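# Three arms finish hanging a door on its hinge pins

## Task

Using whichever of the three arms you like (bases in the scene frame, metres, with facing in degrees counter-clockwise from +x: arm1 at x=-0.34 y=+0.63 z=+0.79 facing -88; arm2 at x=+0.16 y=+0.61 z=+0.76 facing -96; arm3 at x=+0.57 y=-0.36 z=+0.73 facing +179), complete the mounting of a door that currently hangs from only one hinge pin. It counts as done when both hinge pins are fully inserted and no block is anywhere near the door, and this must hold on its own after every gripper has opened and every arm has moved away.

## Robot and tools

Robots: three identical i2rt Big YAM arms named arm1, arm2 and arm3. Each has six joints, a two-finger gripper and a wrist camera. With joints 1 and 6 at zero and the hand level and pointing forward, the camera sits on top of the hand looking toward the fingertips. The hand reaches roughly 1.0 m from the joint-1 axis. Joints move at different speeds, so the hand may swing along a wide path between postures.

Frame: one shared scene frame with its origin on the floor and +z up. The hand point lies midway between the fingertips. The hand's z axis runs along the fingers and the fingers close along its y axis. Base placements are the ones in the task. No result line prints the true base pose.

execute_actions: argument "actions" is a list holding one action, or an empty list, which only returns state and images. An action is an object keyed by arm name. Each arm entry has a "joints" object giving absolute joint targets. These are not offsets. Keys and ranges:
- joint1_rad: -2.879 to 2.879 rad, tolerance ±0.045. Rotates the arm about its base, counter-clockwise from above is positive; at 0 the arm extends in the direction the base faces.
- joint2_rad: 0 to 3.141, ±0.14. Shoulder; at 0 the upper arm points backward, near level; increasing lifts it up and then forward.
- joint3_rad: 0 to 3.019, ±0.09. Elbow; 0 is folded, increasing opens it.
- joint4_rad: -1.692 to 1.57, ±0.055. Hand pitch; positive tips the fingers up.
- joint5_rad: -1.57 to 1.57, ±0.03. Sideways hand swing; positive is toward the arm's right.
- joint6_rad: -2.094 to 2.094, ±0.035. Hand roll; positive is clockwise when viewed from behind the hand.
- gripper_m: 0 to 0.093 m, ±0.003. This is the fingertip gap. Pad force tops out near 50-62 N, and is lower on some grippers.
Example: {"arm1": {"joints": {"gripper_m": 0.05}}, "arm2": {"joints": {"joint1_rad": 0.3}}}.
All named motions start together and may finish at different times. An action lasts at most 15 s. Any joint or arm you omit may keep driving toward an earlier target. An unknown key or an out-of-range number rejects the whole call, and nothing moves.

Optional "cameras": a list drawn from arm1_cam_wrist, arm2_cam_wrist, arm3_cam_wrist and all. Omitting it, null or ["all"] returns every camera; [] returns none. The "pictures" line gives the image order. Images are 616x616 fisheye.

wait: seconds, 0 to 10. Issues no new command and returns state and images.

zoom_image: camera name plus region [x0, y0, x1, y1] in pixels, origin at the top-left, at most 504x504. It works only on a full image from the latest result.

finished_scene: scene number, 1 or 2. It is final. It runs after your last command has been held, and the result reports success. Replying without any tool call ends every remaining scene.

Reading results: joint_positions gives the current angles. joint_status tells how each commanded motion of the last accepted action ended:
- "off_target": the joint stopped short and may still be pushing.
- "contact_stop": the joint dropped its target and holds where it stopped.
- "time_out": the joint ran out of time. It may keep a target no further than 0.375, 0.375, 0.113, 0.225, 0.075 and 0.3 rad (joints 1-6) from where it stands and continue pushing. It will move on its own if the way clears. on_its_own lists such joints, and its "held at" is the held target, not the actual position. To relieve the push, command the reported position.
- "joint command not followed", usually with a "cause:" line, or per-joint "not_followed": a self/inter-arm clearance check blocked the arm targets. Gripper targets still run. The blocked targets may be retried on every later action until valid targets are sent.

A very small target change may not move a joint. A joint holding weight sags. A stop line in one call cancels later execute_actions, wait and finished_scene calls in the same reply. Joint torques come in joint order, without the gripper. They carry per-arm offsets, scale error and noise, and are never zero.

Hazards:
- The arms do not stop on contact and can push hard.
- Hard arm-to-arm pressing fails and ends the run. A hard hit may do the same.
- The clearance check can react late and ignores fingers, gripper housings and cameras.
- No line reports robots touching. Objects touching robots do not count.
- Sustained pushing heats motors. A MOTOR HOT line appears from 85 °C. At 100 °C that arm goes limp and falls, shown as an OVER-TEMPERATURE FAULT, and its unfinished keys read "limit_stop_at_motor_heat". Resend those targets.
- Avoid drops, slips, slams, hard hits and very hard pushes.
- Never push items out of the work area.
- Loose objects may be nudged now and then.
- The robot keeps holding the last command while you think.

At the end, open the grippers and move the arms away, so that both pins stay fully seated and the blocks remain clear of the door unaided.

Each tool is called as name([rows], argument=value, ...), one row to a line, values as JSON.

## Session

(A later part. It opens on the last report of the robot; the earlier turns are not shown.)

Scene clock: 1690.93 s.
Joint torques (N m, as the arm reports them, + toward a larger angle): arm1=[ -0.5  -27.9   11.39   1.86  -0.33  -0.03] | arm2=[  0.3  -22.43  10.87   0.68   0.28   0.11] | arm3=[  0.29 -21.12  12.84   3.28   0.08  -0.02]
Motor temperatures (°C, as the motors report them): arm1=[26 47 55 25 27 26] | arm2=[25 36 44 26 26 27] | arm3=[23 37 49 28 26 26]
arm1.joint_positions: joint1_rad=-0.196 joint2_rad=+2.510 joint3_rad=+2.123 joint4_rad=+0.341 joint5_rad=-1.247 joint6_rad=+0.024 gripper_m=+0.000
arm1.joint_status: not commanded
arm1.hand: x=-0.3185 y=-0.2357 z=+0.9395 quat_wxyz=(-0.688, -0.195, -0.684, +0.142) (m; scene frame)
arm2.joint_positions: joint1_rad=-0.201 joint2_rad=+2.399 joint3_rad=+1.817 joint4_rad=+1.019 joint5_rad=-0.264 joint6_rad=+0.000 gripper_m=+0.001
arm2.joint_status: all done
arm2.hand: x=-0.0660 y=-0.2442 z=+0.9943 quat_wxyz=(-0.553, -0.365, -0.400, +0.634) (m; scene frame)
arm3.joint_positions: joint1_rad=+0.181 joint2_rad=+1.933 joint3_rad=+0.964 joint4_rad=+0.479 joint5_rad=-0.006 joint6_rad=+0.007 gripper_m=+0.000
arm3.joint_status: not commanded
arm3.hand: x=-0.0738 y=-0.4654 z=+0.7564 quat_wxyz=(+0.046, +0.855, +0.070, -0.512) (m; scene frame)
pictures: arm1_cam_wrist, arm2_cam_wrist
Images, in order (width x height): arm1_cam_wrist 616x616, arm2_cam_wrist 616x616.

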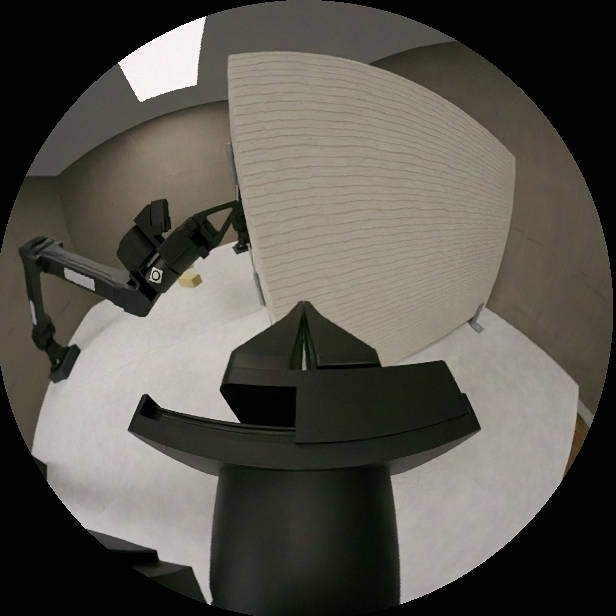

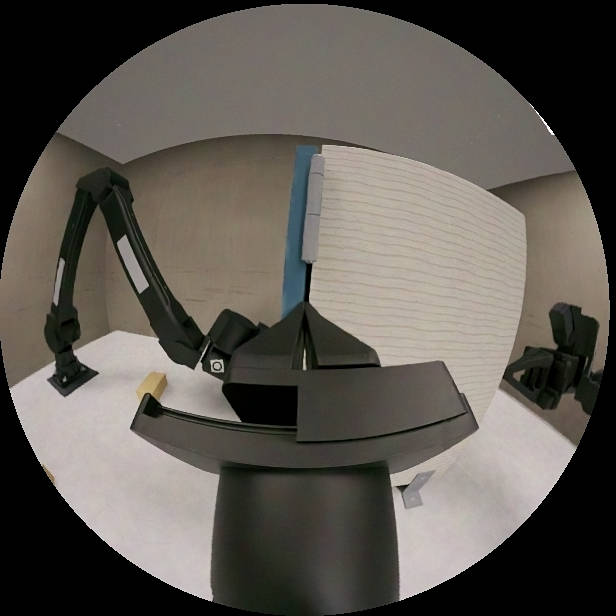

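execute_actions([
  {"arm2":{"joints":{"joint5_rad":-0.295}}},
], cameras=[])

execute_actions([
  {"arm2":{"joints":{"joint2_rad":2.57}}},
], cameras=[])

execute_actions([
  {"arm3":{"joints":{"joint2_rad":1.90,"joint3_rad":0.99}}},
], cameras=[])

execute_actions([
  {"arm3":{"joints":{"joint2_rad":1.95,"joint3_rad":0.96}}},
], cameras=["arm1_cam_wrist"])

zoom_image(camera="arm1_cam_wrist", region=[215,200,295,320])

Scene clock: 1700.90 s.
Joint torques (N m, as the arm reports them, + toward a larger angle): arm1=[ -0.33 -27.85  11.41   1.86  -0.33  -0.04] | arm2=[  1.   -22.02  10.88   0.85  -0.08   0.13] | arm3=[ -0.16 -20.72  12.84   3.23   0.09  -0.05]
Motor temperatures (°C, as the motors report them): arm1=[26 47 55 25 27 26] | arm2=[25 38 45 25 26 27] | arm3=[23 39 51 28 26 26]
arm1.joint_positions: joint1_rad=-0.196 joint2_rad=+2.510 joint3_rad=+2.123 joint4_rad=+0.341 joint5_rad=-1.247 joint6_rad=+0.024 gripper_m=+0.000
arm1.joint_status: not commanded
arm1.hand: x=-0.3185 y=-0.2357 z=+0.9395 quat_wxyz=(-0.688, -0.195, -0.684, +0.142) (m; scene frame)
arm2.joint_positions: joint1_rad=-0.200 joint2_rad=+2.399 joint3_rad=+1.817 joint4_rad=+1.019 joint5_rad=-0.291 joint6_rad=+0.000 gripper_m=+0.001
arm2.joint_status: all done
arm2.hand: x=-0.0612 y=-0.2445 z=+0.9938 quat_wxyz=(-0.557, -0.358, -0.408, +0.628) (m; scene frame)
arm3.joint_positions: joint1_rad=+0.181 joint2_rad=+1.933 joint3_rad=+0.964 joint4_rad=+0.479 joint5_rad=-0.006 joint6_rad=+0.007 gripper_m=+0.000
arm3.joint_status: not commanded
arm3.hand: x=-0.0738 y=-0.4654 z=+0.7564 quat_wxyz=(+0.046, +0.855, +0.070, -0.512) (m; scene frame)
pictures: none
No camera images: the call's "cameras" was empty. Leave "cameras" out to get every camera's image.

Scene clock: 1701.77 s.
Joint torques (N m, as the arm reports them, + toward a larger angle): arm1=[ -0.35 -27.79  11.4    1.89  -0.31  -0.04] | arm2=[  1.   -16.46   9.81  -0.43  -0.04   0.13] | arm3=[  0.06 -20.62  12.94   3.14   0.11  -0.04]
Motor temperatures (°C, as the motors report them): arm1=[26 47 55 25 27 26] | arm2=[25 38 45 25 26 27] | arm3=[23 39 52 28 26 26]
arm1.joint_positions: joint1_rad=-0.196 joint2_rad=+2.510 joint3_rad=+2.123 joint4_rad=+0.341 joint5_rad=-1.247 joint6_rad=+0.024 gripper_m=+0.000
arm1.joint_status: not commanded
arm1.hand: x=-0.3185 y=-0.2357 z=+0.9395 quat_wxyz=(-0.688, -0.195, -0.684, +0.142) (m; scene frame)
arm2.joint_positions: joint1_rad=-0.200 joint2_rad=+2.489 joint3_rad=+1.826 joint4_rad=+1.048 joint5_rad=-0.291 joint6_rad=-0.001 gripper_m=+0.001
arm2.joint_status: all done
arm2.hand: x=-0.0619 y=-0.2489 z=+0.9273 quat_wxyz=(-0.552, -0.376, -0.420, +0.615) (m; scene frame)
arm3.joint_positions: joint1_rad=+0.181 joint2_rad=+1.933 joint3_rad=+0.964 joint4_rad=+0.479 joint5_rad=-0.006 joint6_rad=+0.007 gripper_m=+0.000
arm3.joint_status: not commanded
arm3.hand: x=-0.0738 y=-0.4654 z=+0.7564 quat_wxyz=(+0.046, +0.855, +0.070, -0.512) (m; scene frame)
pictures: none
No camera images: the call's "cameras" was empty. Leave "cameras" out to get every camera's image.

Scene clock: 1702.33 s.
Joint torques (N m, as the arm reports them, + toward a larger angle): arm1=[ -0.44 -27.86  11.37   1.84  -0.33  -0.03] | arm2=[  0.35 -16.68   9.79  -0.24  -0.04   0.15] | arm3=[ -0.14 -15.95   8.9    3.22   0.11  -0.01]
Motor temperatures (°C, as the motors report them): arm1=[26 47 55 25 27 26] | arm2=[25 38 45 25 26 27] | arm3=[23 39 52 28 26 26]
arm1.joint_positions: joint1_rad=-0.196 joint2_rad=+2.510 joint3_rad=+2.123 joint4_rad=+0.341 joint5_rad=-1.247 joint6_rad=+0.024 gripper_m=+0.000
arm1.joint_status: not commanded
arm1.hand: x=-0.3185 y=-0.2357 z=+0.9395 quat_wxyz=(-0.688, -0.195, -0.684, +0.142) (m; scene frame)
arm2.joint_positions: joint1_rad=-0.200 joint2_rad=+2.489 joint3_rad=+1.826 joint4_rad=+1.048 joint5_rad=-0.291 joint6_rad=-0.001 gripper_m=+0.001
arm2.joint_status: not commanded
arm2.hand: x=-0.0619 y=-0.2489 z=+0.9273 quat_wxyz=(-0.552, -0.376, -0.420, +0.615) (m; scene frame)
arm3.joint_positions: joint1_rad=+0.182 joint2_rad=+1.933 joint3_rad=+0.961 joint4_rad=+0.479 joint5_rad=-0.006 joint6_rad=+0.007 gripper_m=+0.000
arm3.joint_status: all done
arm3.hand: x=-0.0726 y=-0.4654 z=+0.7553 quat_wxyz=(+0.046, +0.855, +0.070, -0.511) (m; scene frame)
pictures: none
No camera images: the call's "cameras" was empty. Leave "cameras" out to get every camera's image.

Scene clock: 1702.97 s.
Joint torques (N m, as the arm reports them, + toward a larger angle): arm1=[ -0.42 -27.7   11.38   1.81  -0.33  -0.03] | arm2=[  0.82 -16.17   9.74  -0.35  -0.02   0.12] | arm3=[  0.28 -12.85   6.77   2.79   0.09  -0.03]
Motor temperatures (°C, as the motors report them): arm1=[26 47 55 25 27 26] | arm2=[25 38 45 25 26 27] | arm3=[23 39 51 28 26 26]
arm1.joint_positions: joint1_rad=-0.196 joint2_rad=+2.510 joint3_rad=+2.123 joint4_rad=+0.341 joint5_rad=-1.247 joint6_rad=+0.024 gripper_m=+0.000
arm1.joint_status: not commanded
arm1.hand: x=-0.3185 y=-0.2357 z=+0.9395 quat_wxyz=(-0.688, -0.195, -0.684, +0.142) (m; scene frame)
arm2.joint_positions: joint1_rad=-0.200 joint2_rad=+2.489 joint3_rad=+1.826 joint4_rad=+1.048 joint5_rad=-0.291 joint6_rad=-0.001 gripper_m=+0.001
arm2.joint_status: not commanded
arm2.hand: x=-0.0619 y=-0.2489 z=+0.9273 quat_wxyz=(-0.552, -0.376, -0.420, +0.615) (m; scene frame)
arm3.joint_positions: joint1_rad=+0.182 joint2_rad=+1.937 joint3_rad=+0.955 joint4_rad=+0.490 joint5_rad=-0.006 joint6_rad=+0.007 gripper_m=+0.000
arm3.joint_status: all done
arm3.hand: x=-0.0709 y=-0.4651 z=+0.7529 quat_wxyz=(+0.046, +0.855, +0.070, -0.512) (m; scene frame)
pictures: arm1_cam_wrist
Images, in order (width x height): arm1_cam_wrist 616x616.

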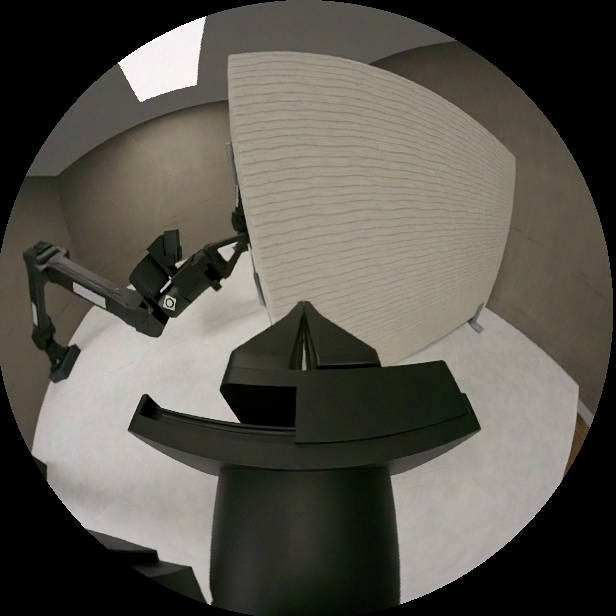

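Region (215, 200, 295, 320) of arm1_cam_wrist's 616x616 image, scaled by 4.200, with more detail than that image has.

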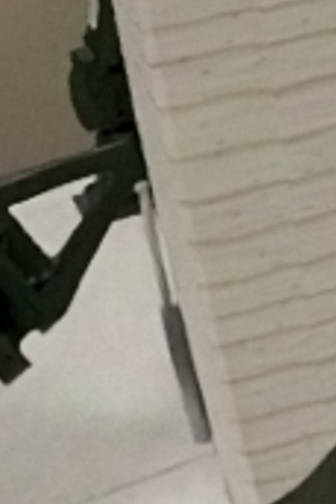

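execute_actions([
  {"arm2":{"joints":{"joint2_rad":2.82,"joint3_rad":1.72,"joint4_rad":0.85}},"arm3":{"joints":{"joint2_rad":1.91}}},
], cameras=["arm1_cam_wrist"])

zoom_image(camera="arm1_cam_wrist", region=[215,200,295,320])

Scene clock: 1711.90 s.
Joint torques (N m, as the arm reports them, + toward a larger angle): arm1=[ -0.29 -27.72  11.4    1.82  -0.32  -0.04] | arm2=[ 0.72  1.59  0.76 -5.72  0.14  0.11] | arm3=[ -0.01 -15.74   6.78   2.78   0.09  -0.03]
Motor temperatures (°C, as the motors report them): arm1=[26 47 55 25 27 26] | arm2=[25 38 44 26 26 27] | arm3=[23 38 49 28 26 26]
arm1.joint_positions: joint1_rad=-0.196 joint2_rad=+2.510 joint3_rad=+2.123 joint4_rad=+0.341 joint5_rad=-1.247 joint6_rad=+0.024 gripper_m=+0.000
arm1.joint_status: not commanded
arm1.hand: x=-0.3185 y=-0.2357 z=+0.9395 quat_wxyz=(-0.688, -0.195, -0.684, +0.142) (m; scene frame)
arm2.joint_positions: joint1_rad=-0.201 joint2_rad=+2.500 joint3_rad=+1.824 joint4_rad=+1.041 joint5_rad=-0.296 joint6_rad=-0.002 gripper_m=+0.001
arm2.joint_status: joint2_rad time_out (moved +0.012 of +0.331); joint3_rad time_out (moved -0.002 of -0.106); joint4_rad time_out (moved -0.007 of -0.198)
arm2.on_its_own: joint2_rad reads +2.500 and still pushes toward +2.820 since a time_out; joint3_rad reads +1.824 and still pushes toward +1.720 since a time_out; joint4_rad reads +1.041 and still pushes toward +0.850 since a time_out
arm2.hand: x=-0.0616 y=-0.2495 z=+0.9148 quat_wxyz=(-0.550, -0.382, -0.425, +0.609) (m; scene frame)
arm3.joint_positions: joint1_rad=+0.182 joint2_rad=+1.937 joint3_rad=+0.955 joint4_rad=+0.490 joint5_rad=-0.006 joint6_rad=+0.007 gripper_m=+0.000
arm3.joint_status: all done
arm3.hand: x=-0.0709 y=-0.4651 z=+0.7529 quat_wxyz=(+0.046, +0.855, +0.070, -0.512) (m; scene frame)
pictures: arm1_cam_wrist
Images, in order (width x height): arm1_cam_wrist 616x616.

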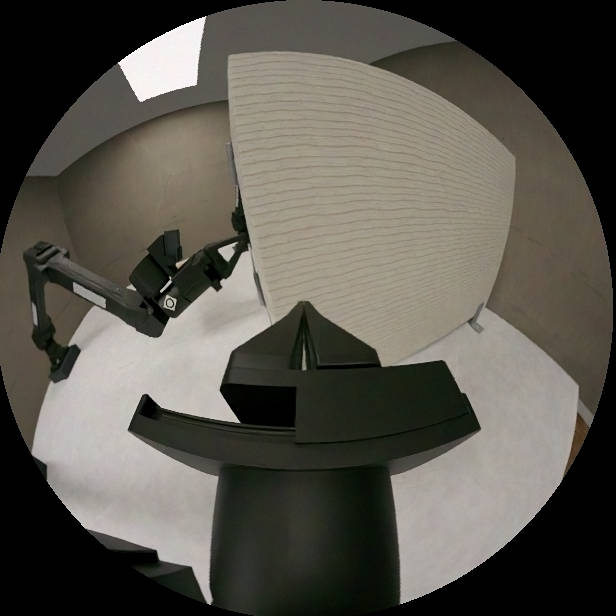

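Region (215, 200, 295, 320) of arm1_cam_wrist's 616x616 image, scaled by 4.200, with more detail than that image has.

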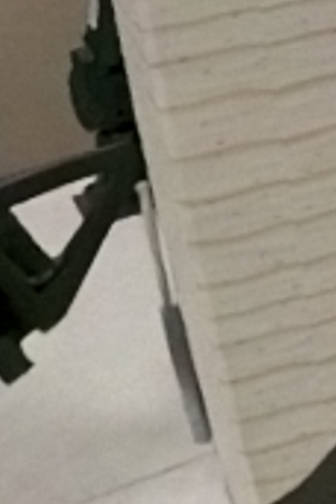

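execute_actions([
  {"arm3":{"joints":{"joint2_rad":1.87,"joint3_rad":1.0}}},
], cameras=[])

execute_actions([
  {"arm3":{"joints":{"joint2_rad":1.80,"joint3_rad":1.05}}},
], cameras=[])

Scene clock: 1720.87 s.
Joint torques (N m, as the arm reports them, + toward a larger angle): arm1=[ -0.36 -27.95  11.39   1.86  -0.33  -0.03] | arm2=[ 0.45  1.63  0.73 -5.71  0.15  0.13] | arm3=[  0.02 -18.17  10.21   2.85   0.07  -0.04]
Motor temperatures (°C, as the motors report them): arm1=[26 47 55 25 27 26] | arm2=[25 36 43 26 26 27] | arm3=[23 38 48 28 26 26]
arm1.joint_positions: joint1_rad=-0.196 joint2_rad=+2.510 joint3_rad=+2.123 joint4_rad=+0.341 joint5_rad=-1.247 joint6_rad=+0.024 gripper_m=+0.000
arm1.joint_status: not commanded
arm1.hand: x=-0.3185 y=-0.2357 z=+0.9395 quat_wxyz=(-0.688, -0.195, -0.684, +0.142) (m; scene frame)
arm2.joint_positions: joint1_rad=-0.201 joint2_rad=+2.500 joint3_rad=+1.824 joint4_rad=+1.041 joint5_rad=-0.296 joint6_rad=-0.002 gripper_m=+0.001
arm2.joint_status: not commanded
arm2.on_its_own: joint2_rad reads +2.500 and still pushes toward +2.820 since a time_out; joint3_rad reads +1.824 and still pushes toward +1.720 since a time_out; joint4_rad reads +1.041 and still pushes toward +0.850 since a time_out
arm2.hand: x=-0.0616 y=-0.2495 z=+0.9148 quat_wxyz=(-0.550, -0.382, -0.425, +0.609) (m; scene frame)
arm3.joint_positions: joint1_rad=+0.182 joint2_rad=+1.931 joint3_rad=+0.955 joint4_rad=+0.490 joint5_rad=-0.006 joint6_rad=+0.007 gripper_m=+0.000
arm3.joint_status: all done
arm3.hand: x=-0.0715 y=-0.4652 z=+0.7565 quat_wxyz=(+0.047, +0.854, +0.070, -0.514) (m; scene frame)
pictures: none
No camera images: the call's "cameras" was empty. Leave "cameras" out to get every camera's image.

Scene clock: 1722.60 s.
Joint torques (N m, as the arm reports them, + toward a larger angle): arm1=[ -0.28 -27.74  11.42   1.89  -0.33  -0.04] | arm2=[ 0.87  1.6   0.74 -5.65  0.17  0.17] | arm3=[ -1.52 -16.85  15.17   3.09   0.42  -0.03]
Motor temperatures (°C, as the motors report them): arm1=[26 47 55 25 27 26] | arm2=[25 36 43 26 26 27] | arm3=[23 38 49 28 26 26]
arm1.joint_positions: joint1_rad=-0.196 joint2_rad=+2.510 joint3_rad=+2.123 joint4_rad=+0.341 joint5_rad=-1.247 joint6_rad=+0.024 gripper_m=+0.000
arm1.joint_status: not commanded
arm1.hand: x=-0.3185 y=-0.2357 z=+0.9395 quat_wxyz=(-0.688, -0.195, -0.684, +0.142) (m; scene frame)
arm2.joint_positions: joint1_rad=-0.201 joint2_rad=+2.500 joint3_rad=+1.824 joint4_rad=+1.041 joint5_rad=-0.296 joint6_rad=-0.002 gripper_m=+0.001
arm2.joint_status: not commanded
arm2.on_its_own: joint2_rad reads +2.500 and still pushes toward +2.820 since a time_out; joint3_rad reads +1.824 and still pushes toward +1.720 since a time_out; joint4_rad reads +1.041 and still pushes toward +0.850 since a time_out
arm2.hand: x=-0.0616 y=-0.2495 z=+0.9148 quat_wxyz=(-0.549, -0.382, -0.425, +0.609) (m; scene frame)
arm3.joint_positions: joint1_rad=+0.200 joint2_rad=+1.845 joint3_rad=+0.955 joint4_rad=+0.484 joint5_rad=-0.014 joint6_rad=+0.007 gripper_m=+0.000
arm3.joint_status: joint3_rad time_out (moved +0.000 of +0.095); the others done
arm3.on_its_own: joint3_rad reads +0.955 and still pushes toward +1.050 since a time_out
arm3.hand: x=-0.0748 y=-0.4792 z=+0.8091 quat_wxyz=(+0.058, +0.832, +0.078, -0.547) (m; scene frame)
pictures: none
No camera images: the call's "cameras" was empty. Leave "cameras" out to get every camera's image.

execute_actions([
  {"arm3":{"joints":{"joint2_rad":1.80,"joint3_rad":0.90,"joint1_rad":0.2}},"arm2":{"joints":{"joint2_rad":2.44,"joint3_rad":1.83,"joint4_rad":1.02}}},
], cameras=[])

execute_actions([
  {"arm2":{"joints":{"joint2_rad":2.50,"joint3_rad":1.70}}},
], cameras=["arm1_cam_wrist"])

zoom_image(camera="arm1_cam_wrist", region=[215,200,295,320])

Scene clock: 1737.70 s.
Joint torques (N m, as the arm reports them, + toward a larger angle): arm1=[ -0.44 -27.99  11.38   1.83  -0.33  -0.04] | arm2=[  0.25 -22.91   9.69   0.8    0.32   0.14] | arm3=[  0.12 -14.2    6.72   2.54   0.02  -0.05]
Motor temperatures (°C, as the motors report them): arm1=[26 47 55 25 27 26] | arm2=[25 35 42 27 26 27] | arm3=[23 38 55 28 26 26]
arm1.joint_positions: joint1_rad=-0.196 joint2_rad=+2.510 joint3_rad=+2.123 joint4_rad=+0.341 joint5_rad=-1.247 joint6_rad=+0.024 gripper_m=+0.000
arm1.joint_status: not commanded
arm1.hand: x=-0.3185 y=-0.2357 z=+0.9395 quat_wxyz=(-0.688, -0.195, -0.684, +0.142) (m; scene frame)
arm2.joint_positions: joint1_rad=-0.202 joint2_rad=+2.449 joint3_rad=+1.828 joint4_rad=+1.041 joint5_rad=-0.299 joint6_rad=-0.002 gripper_m=+0.001
arm2.joint_status: all done
arm2.hand: x=-0.0618 y=-0.2475 z=+0.9614 quat_wxyz=(-0.556, -0.361, -0.414, +0.624) (m; scene frame)
arm3.joint_positions: joint1_rad=+0.201 joint2_rad=+1.818 joint3_rad=+0.902 joint4_rad=+0.499 joint5_rad=-0.003 joint6_rad=+0.007 gripper_m=+0.000
arm3.joint_status: all done
arm3.hand: x=-0.0569 y=-0.4747 z=+0.8052 quat_wxyz=(+0.053, +0.835, +0.076, -0.543) (m; scene frame)
pictures: none
No camera images: the call's "cameras" was empty. Leave "cameras" out to get every camera's image.

Scene clock: 1739.00 s.
Joint torques (N m, as the arm reports them, + toward a larger angle): arm1=[ -0.3  -27.9   11.41   1.87  -0.32  -0.05] | arm2=[  0.64 -21.76   8.91   1.06   0.28   0.15] | arm3=[  0.1  -14.26   6.76   2.4    0.02  -0.01]
Motor temperatures (°C, as the motors report them): arm1=[26 47 55 25 27 26] | arm2=[25 36 42 27 26 27] | arm3=[23 38 54 28 26 26]
arm1.joint_positions: joint1_rad=-0.196 joint2_rad=+2.510 joint3_rad=+2.123 joint4_rad=+0.341 joint5_rad=-1.247 joint6_rad=+0.024 gripper_m=+0.000
arm1.joint_status: not commanded
arm1.hand: x=-0.3185 y=-0.2357 z=+0.9395 quat_wxyz=(-0.688, -0.195, -0.684, +0.142) (m; scene frame)
arm2.joint_positions: joint1_rad=-0.202 joint2_rad=+2.493 joint3_rad=+1.695 joint4_rad=+1.036 joint5_rad=-0.299 joint6_rad=-0.002 gripper_m=+0.001
arm2.joint_status: all done
arm2.hand: x=-0.0543 y=-0.2271 z=+0.8538 quat_wxyz=(-0.534, -0.425, -0.451, +0.575) (m; scene frame)
arm3.joint_positions: joint1_rad=+0.201 joint2_rad=+1.818 joint3_rad=+0.902 joint4_rad=+0.499 joint5_rad=-0.003 joint6_rad=+0.007 gripper_m=+0.000
arm3.joint_status: not commanded
arm3.hand: x=-0.0569 y=-0.4747 z=+0.8052 quat_wxyz=(+0.053, +0.835, +0.076, -0.543) (m; scene frame)
pictures: arm1_cam_wrist
Images, in order (width x height): arm1_cam_wrist 616x616.

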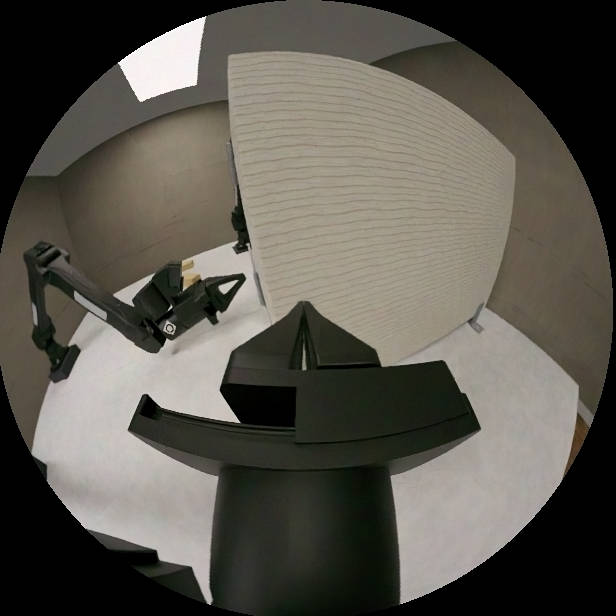

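Region (215, 200, 295, 320) of arm1_cam_wrist's 616x616 image, scaled by 4.200, with more detail than that image has.

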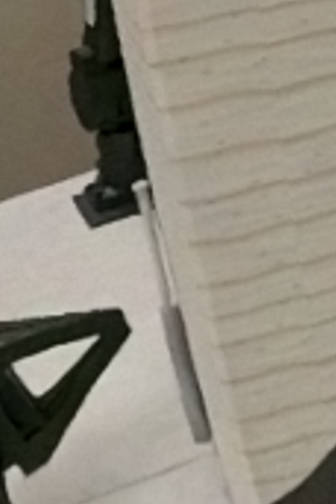

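execute_actions([
  {"arm3":{"joints":{"joint1_rad":0.18,"joint2_rad":1.90,"joint3_rad":0.84,"joint4_rad":0.55}},"arm2":{"joints":{"joint2_rad":2.36}}},
], cameras=[])

execute_actions([
  {"arm3":{"joints":{"joint2_rad":2.0,"joint3_rad":1.0,"joint4_rad":0.52}},"arm2":{"joints":{"joint3_rad":1.84,"joint4_rad":1.0}}},
], cameras=[])

execute_actions([
  {"arm3":{"joints":{"joint2_rad":1.87,"joint3_rad":1.02}},"arm2":{"joints":{"joint2_rad":2.50}}},
], cameras=["arm1_cam_wrist"])

zoom_image(camera="arm1_cam_wrist", region=[215,200,295,320])

Scene clock: 1748.23 s.
Joint torques (N m, as the arm reports them, + toward a larger angle): arm1=[ -0.27 -27.91  11.38   1.85  -0.32  -0.04] | arm2=[  0.82 -19.48  10.32   0.94   0.28   0.14] | arm3=[ -1.17 -12.88   6.     2.35   0.02  -0.06]
Motor temperatures (°C, as the motors report them): arm1=[26 47 55 25 27 26] | arm2=[25 37 43 26 26 27] | arm3=[23 38 51 28 26 26]
arm1.joint_positions: joint1_rad=-0.196 joint2_rad=+2.510 joint3_rad=+2.123 joint4_rad=+0.341 joint5_rad=-1.247 joint6_rad=+0.024 gripper_m=+0.000
arm1.joint_status: not commanded
arm1.hand: x=-0.3185 y=-0.2357 z=+0.9395 quat_wxyz=(-0.688, -0.195, -0.684, +0.142) (m; scene frame)
arm2.joint_positions: joint1_rad=-0.202 joint2_rad=+2.337 joint3_rad=+1.690 joint4_rad=+1.034 joint5_rad=-0.299 joint6_rad=-0.002 gripper_m=+0.001
arm2.joint_status: all done
arm2.hand: x=-0.0540 y=-0.2226 z=+0.9824 quat_wxyz=(-0.552, -0.373, -0.421, +0.615) (m; scene frame)
arm3.joint_positions: joint1_rad=+0.194 joint2_rad=+1.902 joint3_rad=+0.837 joint4_rad=+0.534 joint5_rad=-0.003 joint6_rad=+0.007 gripper_m=+0.000
arm3.joint_status: all done
arm3.hand: x=-0.0268 y=-0.4648 z=+0.7347 quat_wxyz=(+0.047, +0.865, +0.075, -0.495) (m; scene frame)
pictures: none
No camera images: the call's "cameras" was empty. Leave "cameras" out to get every camera's image.

Scene clock: 1749.30 s.
Joint torques (N m, as the arm reports them, + toward a larger angle): arm1=[ -0.32 -27.85  11.4    1.87  -0.32  -0.03] | arm2=[  1.   -20.97  12.95   0.79   0.31   0.16] | arm3=[ -0.73 -12.58   8.77   1.38   0.01  -0.04]
Motor temperatures (°C, as the motors report them): arm1=[26 47 55 25 27 26] | arm2=[25 37 43 26 26 27] | arm3=[23 37 51 28 26 26]
arm1.joint_positions: joint1_rad=-0.196 joint2_rad=+2.510 joint3_rad=+2.123 joint4_rad=+0.341 joint5_rad=-1.247 joint6_rad=+0.024 gripper_m=+0.000
arm1.joint_status: not commanded
arm1.hand: x=-0.3185 y=-0.2357 z=+0.9395 quat_wxyz=(-0.688, -0.195, -0.684, +0.142) (m; scene frame)
arm2.joint_positions: joint1_rad=-0.202 joint2_rad=+2.346 joint3_rad=+1.803 joint4_rad=+1.017 joint5_rad=-0.299 joint6_rad=-0.002 gripper_m=+0.001
arm2.joint_status: all done
arm2.hand: x=-0.0592 y=-0.2372 z=+1.0311 quat_wxyz=(-0.561, -0.342, -0.403, +0.637) (m; scene frame)
arm3.joint_positions: joint1_rad=+0.194 joint2_rad=+1.987 joint3_rad=+0.968 joint4_rad=+0.530 joint5_rad=-0.003 joint6_rad=+0.007 gripper_m=+0.000
arm3.joint_status: all done
arm3.hand: x=-0.0743 y=-0.4733 z=+0.7352 quat_wxyz=(+0.049, +0.854, +0.074, -0.513) (m; scene frame)
pictures: none
No camera images: the call's "cameras" was empty. Leave "cameras" out to get every camera's image.

Scene clock: 1750.10 s.
Joint torques (N m, as the arm reports them, + toward a larger angle): arm1=[ -0.38 -27.87  11.4    1.84  -0.32  -0.04] | arm2=[  0.22 -20.76  11.59   0.08   0.27   0.17] | arm3=[ -1.15 -19.62  10.3    2.8    0.16  -0.02]
Motor temperatures (°C, as the motors report them): arm1=[26 47 55 25 27 26] | arm2=[25 38 43 26 26 27] | arm3=[23 38 51 28 26 26]
arm1.joint_positions: joint1_rad=-0.196 joint2_rad=+2.510 joint3_rad=+2.123 joint4_rad=+0.341 joint5_rad=-1.247 joint6_rad=+0.024 gripper_m=+0.000
arm1.joint_status: not commanded
arm1.hand: x=-0.3185 y=-0.2357 z=+0.9395 quat_wxyz=(-0.688, -0.195, -0.684, +0.142) (m; scene frame)
arm2.joint_positions: joint1_rad=-0.202 joint2_rad=+2.478 joint3_rad=+1.814 joint4_rad=+1.035 joint5_rad=-0.298 joint6_rad=-0.003 gripper_m=+0.001
arm2.joint_status: all done
arm2.hand: x=-0.0617 y=-0.2477 z=+0.9283 quat_wxyz=(-0.550, -0.378, -0.424, +0.611) (m; scene frame)
arm3.joint_positions: joint1_rad=+0.194 joint2_rad=+1.948 joint3_rad=+0.975 joint4_rad=+0.490 joint5_rad=-0.008 joint6_rad=+0.007 gripper_m=+0.000
arm3.joint_status: all done
arm3.hand: x=-0.0766 y=-0.4745 z=+0.7538 quat_wxyz=(+0.051, +0.853, +0.075, -0.515) (m; scene frame)
pictures: arm1_cam_wrist
Images, in order (width x height): arm1_cam_wrist 616x616.

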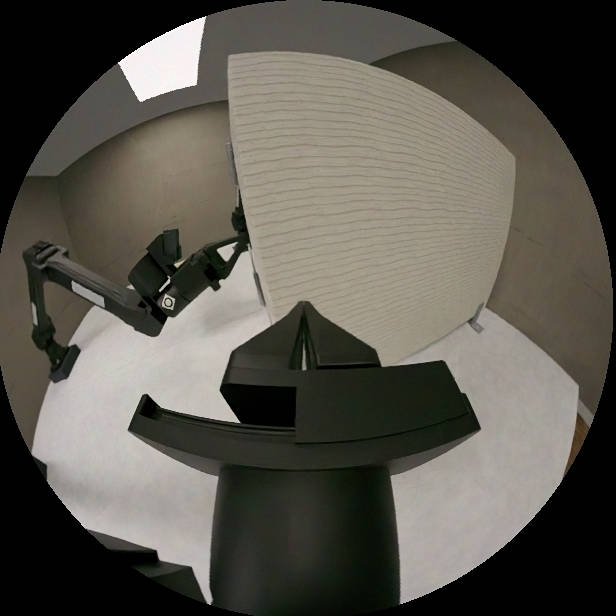

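Region (215, 200, 295, 320) of arm1_cam_wrist's 616x616 image, scaled by 4.200, with more detail than that image has.

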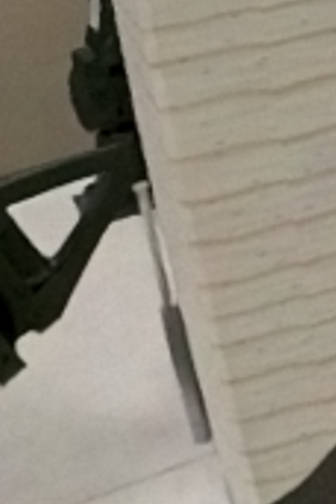

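execute_actions([
  {"arm2":{"joints":{"joint2_rad":2.42}}},
], cameras=[])

execute_actions([
  {"arm2":{"joints":{"joint5_rad":-0.255}}},
], cameras=[])

execute_actions([
  {"arm2":{"joints":{"joint2_rad":2.52}}},
], cameras=[])

execute_actions([
  {"arm2":{"joints":{"joint2_rad":2.60,"joint3_rad":1.74}}},
], cameras=["arm1_cam_wrist"])

zoom_image(camera="arm1_cam_wrist", region=[215,200,295,320])

Scene clock: 1759.80 s.
Joint torques (N m, as the arm reports them, + toward a larger angle): arm1=[ -0.39 -27.88  11.39   1.87  -0.33  -0.04] | arm2=[  0.82 -22.46  11.65   0.75   0.25   0.13] | arm3=[ -0.93 -19.94  10.34   2.82   0.15  -0.05]
Motor temperatures (°C, as the motors report them): arm1=[26 47 55 25 27 26] | arm2=[25 39 45 26 26 27] | arm3=[23 39 51 28 26 26]
arm1.joint_positions: joint1_rad=-0.196 joint2_rad=+2.510 joint3_rad=+2.123 joint4_rad=+0.341 joint5_rad=-1.247 joint6_rad=+0.024 gripper_m=+0.000
arm1.joint_status: not commanded
arm1.hand: x=-0.3185 y=-0.2357 z=+0.9395 quat_wxyz=(-0.688, -0.195, -0.684, +0.142) (m; scene frame)
arm2.joint_positions: joint1_rad=-0.202 joint2_rad=+2.424 joint3_rad=+1.814 joint4_rad=+1.019 joint5_rad=-0.298 joint6_rad=-0.003 gripper_m=+0.001
arm2.joint_status: all done
arm2.hand: x=-0.0616 y=-0.2462 z=+0.9704 quat_wxyz=(-0.554, -0.365, -0.417, +0.621) (m; scene frame)
arm3.joint_positions: joint1_rad=+0.194 joint2_rad=+1.948 joint3_rad=+0.975 joint4_rad=+0.490 joint5_rad=-0.008 joint6_rad=+0.007 gripper_m=+0.000
arm3.joint_status: not commanded
arm3.hand: x=-0.0766 y=-0.4745 z=+0.7538 quat_wxyz=(+0.051, +0.853, +0.075, -0.515) (m; scene frame)
pictures: none
No camera images: the call's "cameras" was empty. Leave "cameras" out to get every camera's image.

Scene clock: 1760.33 s.
Joint torques (N m, as the arm reports them, + toward a larger angle): arm1=[ -0.29 -27.93  11.4    1.89  -0.33  -0.04] | arm2=[  0.59 -22.44  11.83   0.72   0.32   0.17] | arm3=[ -0.92 -20.4   10.24   2.87   0.16  -0.04]
Motor temperatures (°C, as the motors report them): arm1=[26 47 55 25 27 26] | arm2=[25 39 45 26 26 27] | arm3=[23 39 51 28 26 26]
arm1.joint_positions: joint1_rad=-0.196 joint2_rad=+2.510 joint3_rad=+2.123 joint4_rad=+0.341 joint5_rad=-1.247 joint6_rad=+0.024 gripper_m=+0.000
arm1.joint_status: not commanded
arm1.hand: x=-0.3185 y=-0.2357 z=+0.9395 quat_wxyz=(-0.688, -0.195, -0.684, +0.142) (m; scene frame)
arm2.joint_positions: joint1_rad=-0.202 joint2_rad=+2.424 joint3_rad=+1.814 joint4_rad=+1.019 joint5_rad=-0.259 joint6_rad=-0.003 gripper_m=+0.001
arm2.joint_status: all done
arm2.hand: x=-0.0680 y=-0.2459 z=+0.9711 quat_wxyz=(-0.547, -0.376, -0.404, +0.629) (m; scene frame)
arm3.joint_positions: joint1_rad=+0.194 joint2_rad=+1.948 joint3_rad=+0.975 joint4_rad=+0.490 joint5_rad=-0.008 joint6_rad=+0.007 gripper_m=+0.000
arm3.joint_status: not commanded
arm3.hand: x=-0.0766 y=-0.4745 z=+0.7538 quat_wxyz=(+0.051, +0.853, +0.075, -0.515) (m; scene frame)
pictures: none
No camera images: the call's "cameras" was empty. Leave "cameras" out to get every camera's image.

Scene clock: 1761.13 s.
Joint torques (N m, as the arm reports them, + toward a larger angle): arm1=[ -0.32 -27.91  11.36   1.85  -0.33  -0.03] | arm2=[  0.94 -18.83  11.41   0.6    0.25   0.15] | arm3=[ -0.99 -19.7   10.42   2.89   0.14  -0.02]
Motor temperatures (°C, as the motors report them): arm1=[26 47 55 25 27 26] | arm2=[25 39 45 26 26 27] | arm3=[23 40 51 28 26 26]
arm1.joint_positions: joint1_rad=-0.196 joint2_rad=+2.510 joint3_rad=+2.123 joint4_rad=+0.341 joint5_rad=-1.247 joint6_rad=+0.024 gripper_m=+0.000
arm1.joint_status: not commanded
arm1.hand: x=-0.3185 y=-0.2357 z=+0.9395 quat_wxyz=(-0.688, -0.195, -0.684, +0.142) (m; scene frame)
arm2.joint_positions: joint1_rad=-0.202 joint2_rad=+2.475 joint3_rad=+1.815 joint4_rad=+1.027 joint5_rad=-0.259 joint6_rad=-0.003 gripper_m=+0.001
arm2.joint_status: all done
arm2.hand: x=-0.0684 y=-0.2481 z=+0.9293 quat_wxyz=(-0.542, -0.391, -0.413, +0.618) (m; scene frame)
arm3.joint_positions: joint1_rad=+0.194 joint2_rad=+1.948 joint3_rad=+0.975 joint4_rad=+0.490 joint5_rad=-0.008 joint6_rad=+0.007 gripper_m=+0.000
arm3.joint_status: not commanded
arm3.hand: x=-0.0766 y=-0.4745 z=+0.7538 quat_wxyz=(+0.051, +0.853, +0.075, -0.515) (m; scene frame)
pictures: none
No camera images: the call's "cameras" was empty. Leave "cameras" out to get every camera's image.

Scene clock: 1761.87 s.
Joint torques (N m, as the arm reports them, + toward a larger angle): arm1=[ -0.28 -27.98  11.35   1.87  -0.33  -0.03] | arm2=[  0.57 -13.39   4.3   -0.08   0.16   0.12] | arm3=[ -0.86 -19.82  10.29   2.83   0.12  -0.05]
Motor temperatures (°C, as the motors report them): arm1=[26 47 55 25 27 26] | arm2=[25 39 45 26 26 27] | arm3=[23 40 51 28 26 26]
arm1.joint_positions: joint1_rad=-0.196 joint2_rad=+2.510 joint3_rad=+2.123 joint4_rad=+0.341 joint5_rad=-1.247 joint6_rad=+0.024 gripper_m=+0.000
arm1.joint_status: not commanded
arm1.hand: x=-0.3185 y=-0.2357 z=+0.9395 quat_wxyz=(-0.688, -0.195, -0.684, +0.142) (m; scene frame)
arm2.joint_positions: joint1_rad=-0.202 joint2_rad=+2.478 joint3_rad=+1.801 joint4_rad=+1.040 joint5_rad=-0.256 joint6_rad=-0.003 gripper_m=+0.001
arm2.joint_status: all done
arm2.hand: x=-0.0679 y=-0.2451 z=+0.9226 quat_wxyz=(-0.541, -0.393, -0.413, +0.618) (m; scene frame)
arm3.joint_positions: joint1_rad=+0.194 joint2_rad=+1.948 joint3_rad=+0.975 joint4_rad=+0.490 joint5_rad=-0.008 joint6_rad=+0.007 gripper_m=+0.000
arm3.joint_status: not commanded
arm3.hand: x=-0.0766 y=-0.4745 z=+0.7538 quat_wxyz=(+0.051, +0.853, +0.075, -0.515) (m; scene frame)
pictures: arm1_cam_wrist
Images, in order (width x height): arm1_cam_wrist 616x616.

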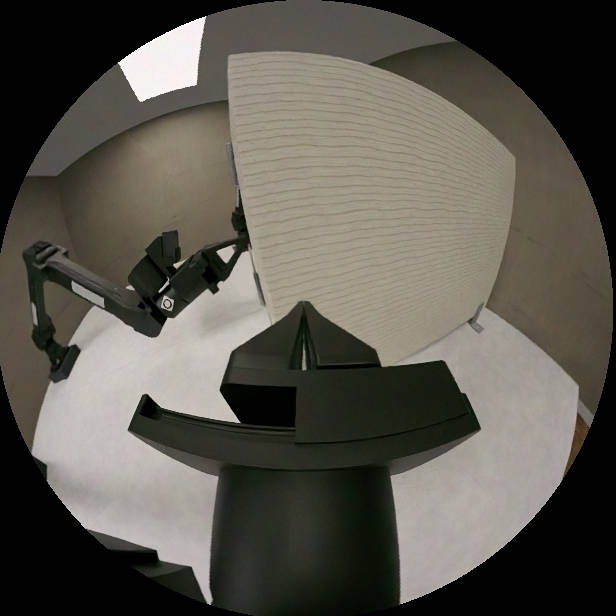

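Region (215, 200, 295, 320) of arm1_cam_wrist's 616x616 image, scaled by 4.200, with more detail than that image has.

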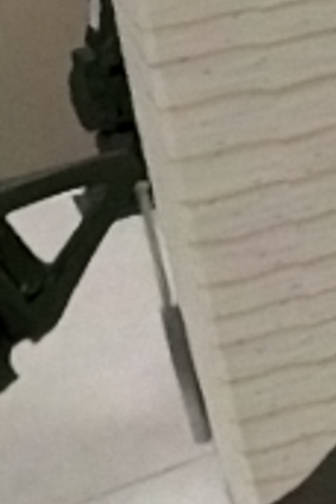

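execute_actions([
  {"arm2":{"joints":{"joint2_rad":2.66,"joint3_rad":1.69,"joint4_rad":0.98}}},
], cameras=["arm1_cam_wrist"])

zoom_image(camera="arm1_cam_wrist", region=[215,200,295,320])

Scene clock: 1766.53 s.
Joint torques (N m, as the arm reports them, + toward a larger angle): arm1=[ -0.36 -27.84  11.42   1.82  -0.32  -0.04] | arm2=[ 0.44 -8.27  1.78 -1.12  0.01  0.14] | arm3=[ -0.84 -20.14  10.35   2.8    0.14  -0.03]
Motor temperatures (°C, as the motors report them): arm1=[26 47 55 25 27 26] | arm2=[25 38 44 26 26 27] | arm3=[23 40 51 28 26 26]
arm1.joint_positions: joint1_rad=-0.196 joint2_rad=+2.510 joint3_rad=+2.123 joint4_rad=+0.341 joint5_rad=-1.247 joint6_rad=+0.024 gripper_m=+0.000
arm1.joint_status: not commanded
arm1.hand: x=-0.3185 y=-0.2357 z=+0.9395 quat_wxyz=(-0.688, -0.195, -0.684, +0.142) (m; scene frame)
arm2.joint_positions: joint1_rad=-0.202 joint2_rad=+2.478 joint3_rad=+1.781 joint4_rad=+1.052 joint5_rad=-0.254 joint6_rad=-0.003 gripper_m=+0.001
arm2.joint_status: joint2_rad time_out (moved +0.000 of +0.182); joint3_rad time_out (moved -0.020 of -0.111); joint4_rad time_out (moved +0.012 of -0.060)
arm2.on_its_own: joint2_rad reads +2.478 and still pushes toward +2.660 since a time_out; joint3_rad reads +1.781 and still pushes toward +1.690 since a time_out; joint4_rad reads +1.052 and still pushes toward +0.980 since a time_out
arm2.hand: x=-0.0669 y=-0.2412 z=+0.9151 quat_wxyz=(-0.540, -0.396, -0.414, +0.616) (m; scene frame)
arm3.joint_positions: joint1_rad=+0.194 joint2_rad=+1.948 joint3_rad=+0.975 joint4_rad=+0.490 joint5_rad=-0.008 joint6_rad=+0.007 gripper_m=+0.000
arm3.joint_status: not commanded
arm3.hand: x=-0.0766 y=-0.4745 z=+0.7538 quat_wxyz=(+0.051, +0.853, +0.075, -0.515) (m; scene frame)
pictures: arm1_cam_wrist
Images, in order (width x height): arm1_cam_wrist 616x616.

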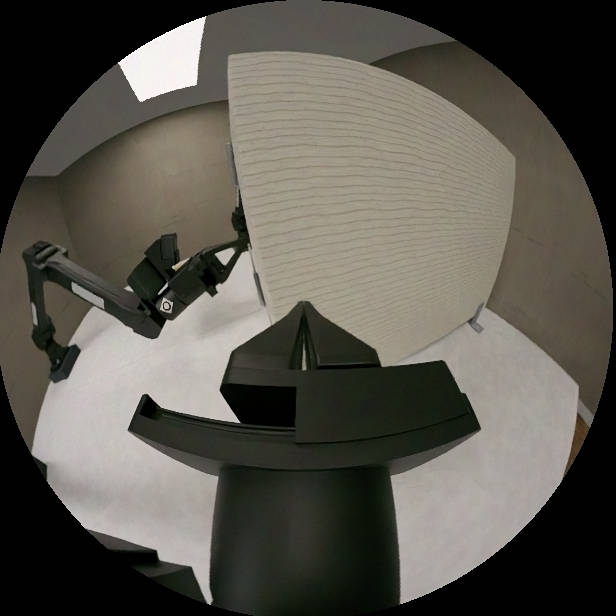

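Region (215, 200, 295, 320) of arm1_cam_wrist's 616x616 image, scaled by 4.200, with more detail than that image has.

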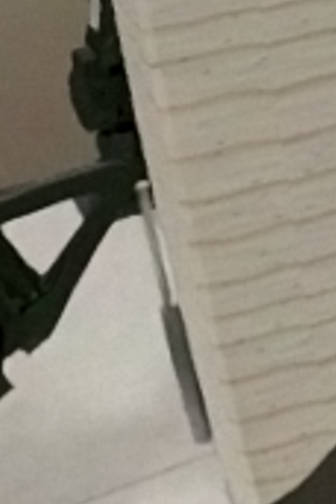

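execute_actions([
  {"arm2":{"joints":{"joint2_rad":2.36,"joint3_rad":1.78,"joint4_rad":0.98}}},
], cameras=[])

execute_actions([
  {"arm2":{"joints":{"joint1_rad":-0.13,"joint5_rad":0.0,"joint3_rad":1.62,"gripper_m":0.035}}},
], cameras=[])

execute_actions([
  {"arm2":{"joints":{"joint2_rad":2.41,"joint3_rad":1.67}}},
], cameras=["arm2_cam_wrist"])

Scene clock: 1780.07 s.
Joint torques (N m, as the arm reports them, + toward a larger angle): arm1=[ -0.29 -27.97  11.43   1.86  -0.33  -0.04] | arm2=[  0.57 -20.7    9.96   0.81   0.09   0.16] | arm3=[ -0.72 -19.82  10.24   2.82   0.14  -0.01]
Motor temperatures (°C, as the motors report them): arm1=[26 47 55 25 27 26] | arm2=[25 37 42 25 26 27] | arm3=[23 41 51 28 26 26]
arm1.joint_positions: joint1_rad=-0.196 joint2_rad=+2.510 joint3_rad=+2.123 joint4_rad=+0.341 joint5_rad=-1.247 joint6_rad=+0.024 gripper_m=+0.000
arm1.joint_status: not commanded
arm1.hand: x=-0.3185 y=-0.2357 z=+0.9395 quat_wxyz=(-0.688, -0.195, -0.684, +0.142) (m; scene frame)
arm2.joint_positions: joint1_rad=-0.201 joint2_rad=+2.349 joint3_rad=+1.777 joint4_rad=+0.998 joint5_rad=-0.254 joint6_rad=-0.003 gripper_m=+0.001
arm2.joint_status: all done
arm2.hand: x=-0.0659 y=-0.2367 z=+1.0112 quat_wxyz=(-0.548, -0.371, -0.399, +0.634) (m; scene frame)
arm3.joint_positions: joint1_rad=+0.194 joint2_rad=+1.948 joint3_rad=+0.975 joint4_rad=+0.490 joint5_rad=-0.008 joint6_rad=+0.007 gripper_m=+0.000
arm3.joint_status: not commanded
arm3.hand: x=-0.0766 y=-0.4745 z=+0.7538 quat_wxyz=(+0.051, +0.853, +0.075, -0.515) (m; scene frame)
pictures: none
No camera images: the call's "cameras" was empty. Leave "cameras" out to get every camera's image.

Scene clock: 1781.20 s.
Joint torques (N m, as the arm reports them, + toward a larger angle): arm1=[ -0.28 -27.92  11.43   1.84  -0.32  -0.03] | arm2=[ -0.62 -20.37   9.51   1.03   0.2    0.15] | arm3=[ -0.59 -19.58  10.3    2.79   0.15  -0.04]
Motor temperatures (°C, as the motors report them): arm1=[26 47 55 25 27 26] | arm2=[25 37 42 25 26 27] | arm3=[23 41 51 28 26 26]
arm1.joint_positions: joint1_rad=-0.196 joint2_rad=+2.510 joint3_rad=+2.123 joint4_rad=+0.341 joint5_rad=-1.247 joint6_rad=+0.024 gripper_m=+0.000
arm1.joint_status: not commanded
arm1.hand: x=-0.3185 y=-0.2357 z=+0.9395 quat_wxyz=(-0.688, -0.195, -0.684, +0.142) (m; scene frame)
arm2.joint_positions: joint1_rad=-0.121 joint2_rad=+2.353 joint3_rad=+1.613 joint4_rad=+0.998 joint5_rad=-0.004 joint6_rad=-0.003 gripper_m=+0.035
arm2.joint_status: all done
arm2.hand: x=-0.0334 y=-0.2243 z=+0.9233 quat_wxyz=(-0.495, -0.477, -0.377, +0.620) (m; scene frame)
arm3.joint_positions: joint1_rad=+0.194 joint2_rad=+1.948 joint3_rad=+0.975 joint4_rad=+0.490 joint5_rad=-0.008 joint6_rad=+0.007 gripper_m=+0.000
arm3.joint_status: not commanded
arm3.hand: x=-0.0766 y=-0.4745 z=+0.7538 quat_wxyz=(+0.051, +0.853, +0.075, -0.515) (m; scene frame)
pictures: none
No camera images: the call's "cameras" was empty. Leave "cameras" out to get every camera's image.

Scene clock: 1782.00 s.
Joint torques (N m, as the arm reports them, + toward a larger angle): arm1=[ -0.31 -27.88  11.39   1.85  -0.32  -0.03] | arm2=[ -1.16 -19.44  12.56   1.08   0.2    0.13] | arm3=[ -0.76 -19.83  10.25   2.73   0.18  -0.05]
Motor temperatures (°C, as the motors report them): arm1=[26 47 55 25 27 26] | arm2=[25 37 42 25 26 27] | arm3=[23 41 51 28 26 26]
arm1.joint_positions: joint1_rad=-0.196 joint2_rad=+2.510 joint3_rad=+2.123 joint4_rad=+0.341 joint5_rad=-1.247 joint6_rad=+0.024 gripper_m=+0.000
arm1.joint_status: not commanded
arm1.hand: x=-0.3185 y=-0.2357 z=+0.9395 quat_wxyz=(-0.688, -0.195, -0.684, +0.142) (m; scene frame)
arm2.joint_positions: joint1_rad=-0.121 joint2_rad=+2.387 joint3_rad=+1.625 joint4_rad=+0.998 joint5_rad=-0.004 joint6_rad=-0.003 gripper_m=+0.035
arm2.joint_status: all done
arm2.hand: x=-0.0339 y=-0.2272 z=+0.9002 quat_wxyz=(-0.491, -0.484, -0.383, +0.615) (m; scene frame)
arm3.joint_positions: joint1_rad=+0.194 joint2_rad=+1.948 joint3_rad=+0.975 joint4_rad=+0.490 joint5_rad=-0.008 joint6_rad=+0.007 gripper_m=+0.000
arm3.joint_status: not commanded
arm3.hand: x=-0.0766 y=-0.4745 z=+0.7538 quat_wxyz=(+0.051, +0.853, +0.075, -0.515) (m; scene frame)
pictures: arm2_cam_wrist
Images, in order (width x height): arm2_cam_wrist 616x616.

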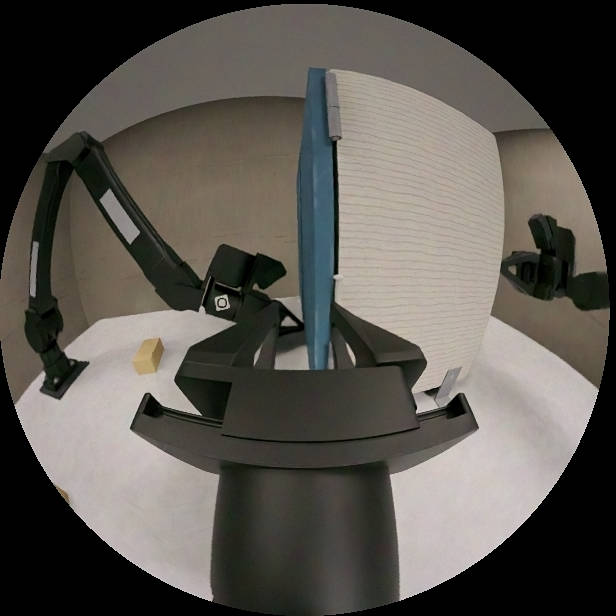

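execute_actions([
  {"arm2":{"joints":{"joint1_rad":-0.152,"gripper_m":0.022}}},
], cameras=["arm2_cam_wrist"])

zoom_image(camera="arm2_cam_wrist", region=[250,240,370,380])

Scene clock: 1789.10 s.
Joint torques (N m, as the arm reports them, + toward a larger angle): arm1=[ -0.36 -27.91  11.33   1.88  -0.33  -0.04] | arm2=[ -0.35 -19.55  12.65   0.92   0.22   0.12] | arm3=[ -1.14 -20.17  10.31   2.76   0.15  -0.03]
Motor temperatures (°C, as the motors report them): arm1=[26 47 55 25 27 26] | arm2=[25 38 44 25 26 27] | arm3=[23 41 51 28 26 26]
arm1.joint_positions: joint1_rad=-0.196 joint2_rad=+2.510 joint3_rad=+2.123 joint4_rad=+0.341 joint5_rad=-1.247 joint6_rad=+0.024 gripper_m=+0.000
arm1.joint_status: not commanded
arm1.hand: x=-0.3185 y=-0.2357 z=+0.9395 quat_wxyz=(-0.688, -0.195, -0.684, +0.142) (m; scene frame)
arm2.joint_positions: joint1_rad=-0.148 joint2_rad=+2.387 joint3_rad=+1.625 joint4_rad=+0.998 joint5_rad=-0.004 joint6_rad=-0.003 gripper_m=+0.022
arm2.joint_status: all done
arm2.hand: x=-0.0565 y=-0.2215 z=+0.9000 quat_wxyz=(-0.482, -0.489, -0.376, +0.621) (m; scene frame)
arm3.joint_positions: joint1_rad=+0.194 joint2_rad=+1.948 joint3_rad=+0.975 joint4_rad=+0.490 joint5_rad=-0.008 joint6_rad=+0.007 gripper_m=+0.000
arm3.joint_status: not commanded
arm3.hand: x=-0.0766 y=-0.4745 z=+0.7538 quat_wxyz=(+0.051, +0.853, +0.075, -0.515) (m; scene frame)
pictures: arm2_cam_wrist
Images, in order (width x height): arm2_cam_wrist 616x616.

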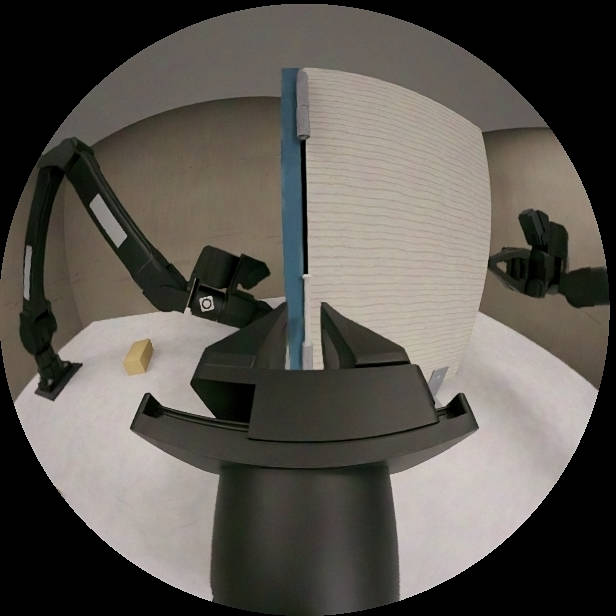

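Region (250, 240, 370, 380) of arm2_cam_wrist's 616x616 image, scaled by 3.600, with more detail than that image has; it fills the left 432 columns of this view, and the rest is white.

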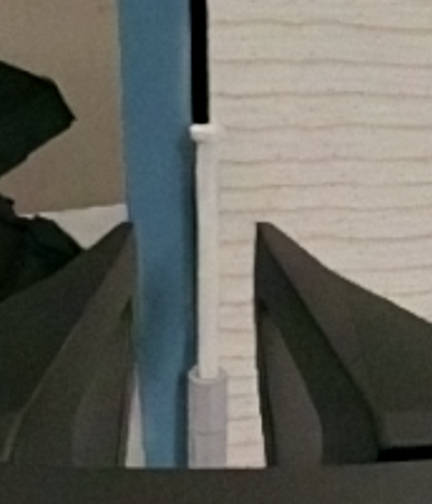

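execute_actions([
  {"arm2":{"joints":{"joint1_rad":-0.155}}},
], cameras=["arm2_cam_wrist"])

execute_actions([
  {"arm2":{"joints":{"joint2_rad":2.46,"joint3_rad":1.79,"joint4_rad":0.97}}},
], cameras=["arm2_cam_wrist","arm1_cam_wrist"])

Scene clock: 1809.00 s.
Joint torques (N m, as the arm reports them, + toward a larger angle): arm1=[ -0.4  -28.03  11.37   1.89  -0.33  -0.05] | arm2=[ -0.93 -19.91  12.6    0.89   0.18   0.15] | arm3=[ -0.94 -19.97  10.29   2.83   0.15  -0.03]
Motor temperatures (°C, as the motors report them): arm1=[26 47 55 25 27 26] | arm2=[25 39 46 25 26 27] | arm3=[23 42 52 28 26 26]
arm1.joint_positions: joint1_rad=-0.196 joint2_rad=+2.510 joint3_rad=+2.123 joint4_rad=+0.341 joint5_rad=-1.247 joint6_rad=+0.024 gripper_m=+0.000
arm1.joint_status: not commanded
arm1.hand: x=-0.3185 y=-0.2357 z=+0.9395 quat_wxyz=(-0.688, -0.195, -0.684, +0.142) (m; scene frame)
arm2.joint_positions: joint1_rad=-0.148 joint2_rad=+2.387 joint3_rad=+1.625 joint4_rad=+0.998 joint5_rad=-0.004 joint6_rad=-0.003 gripper_m=+0.022
arm2.joint_status: all done
arm2.hand: x=-0.0565 y=-0.2215 z=+0.9000 quat_wxyz=(-0.482, -0.489, -0.376, +0.621) (m; scene frame)
arm3.joint_positions: joint1_rad=+0.194 joint2_rad=+1.948 joint3_rad=+0.975 joint4_rad=+0.490 joint5_rad=-0.008 joint6_rad=+0.007 gripper_m=+0.000
arm3.joint_status: not commanded
arm3.hand: x=-0.0766 y=-0.4745 z=+0.7538 quat_wxyz=(+0.051, +0.853, +0.075, -0.515) (m; scene frame)
pictures: arm2_cam_wrist
Images, in order (width x height): arm2_cam_wrist 616x616.

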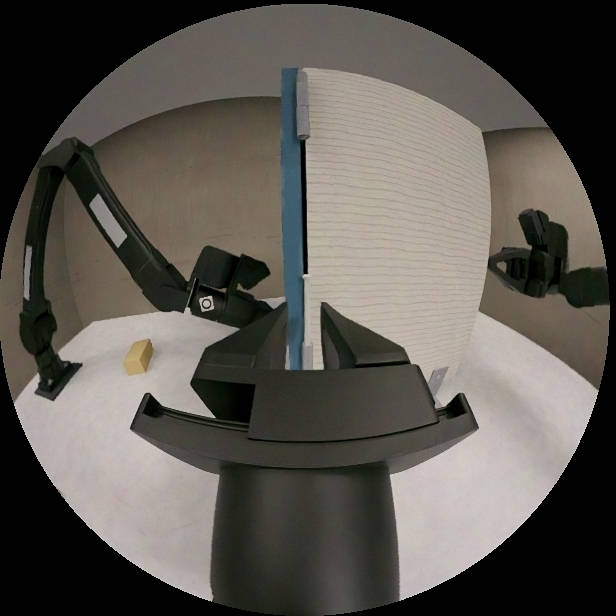

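Scene clock: 1809.83 s.
Joint torques (N m, as the arm reports them, + toward a larger angle): arm1=[ -0.41 -27.93  11.4    1.87  -0.32  -0.04] | arm2=[ -0.81 -20.65  12.94   0.98   0.19   0.16] | arm3=[ -0.91 -19.81  10.25   2.82   0.17  -0.02]
Motor temperatures (°C, as the motors report them): arm1=[26 47 55 25 27 26] | arm2=[25 39 46 25 26 27] | arm3=[23 42 52 28 26 26]
arm1.joint_positions: joint1_rad=-0.196 joint2_rad=+2.510 joint3_rad=+2.123 joint4_rad=+0.341 joint5_rad=-1.247 joint6_rad=+0.024 gripper_m=+0.000
arm1.joint_status: not commanded
arm1.hand: x=-0.3185 y=-0.2357 z=+0.9395 quat_wxyz=(-0.688, -0.195, -0.684, +0.142) (m; scene frame)
arm2.joint_positions: joint1_rad=-0.148 joint2_rad=+2.440 joint3_rad=+1.745 joint4_rad=+0.988 joint5_rad=-0.004 joint6_rad=-0.003 gripper_m=+0.022
arm2.joint_status: all done
arm2.hand: x=-0.0627 y=-0.2447 z=+0.9158 quat_wxyz=(-0.493, -0.471, -0.362, +0.635) (m; scene frame)
arm3.joint_positions: joint1_rad=+0.194 joint2_rad=+1.948 joint3_rad=+0.975 joint4_rad=+0.490 joint5_rad=-0.008 joint6_rad=+0.007 gripper_m=+0.000
arm3.joint_status: not commanded
arm3.hand: x=-0.0766 y=-0.4745 z=+0.7538 quat_wxyz=(+0.051, +0.853, +0.075, -0.515) (m; scene frame)
pictures: arm1_cam_wrist, arm2_cam_wrist
Images, in order (width x height): arm1_cam_wrist 616x616, arm2_cam_wrist 616x616.

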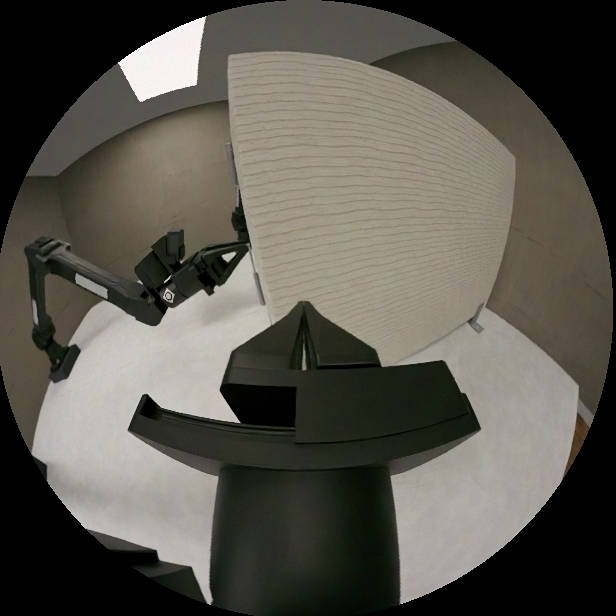

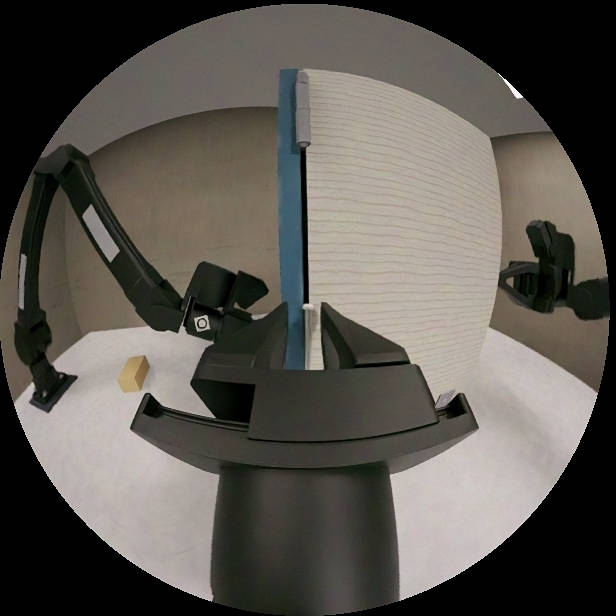

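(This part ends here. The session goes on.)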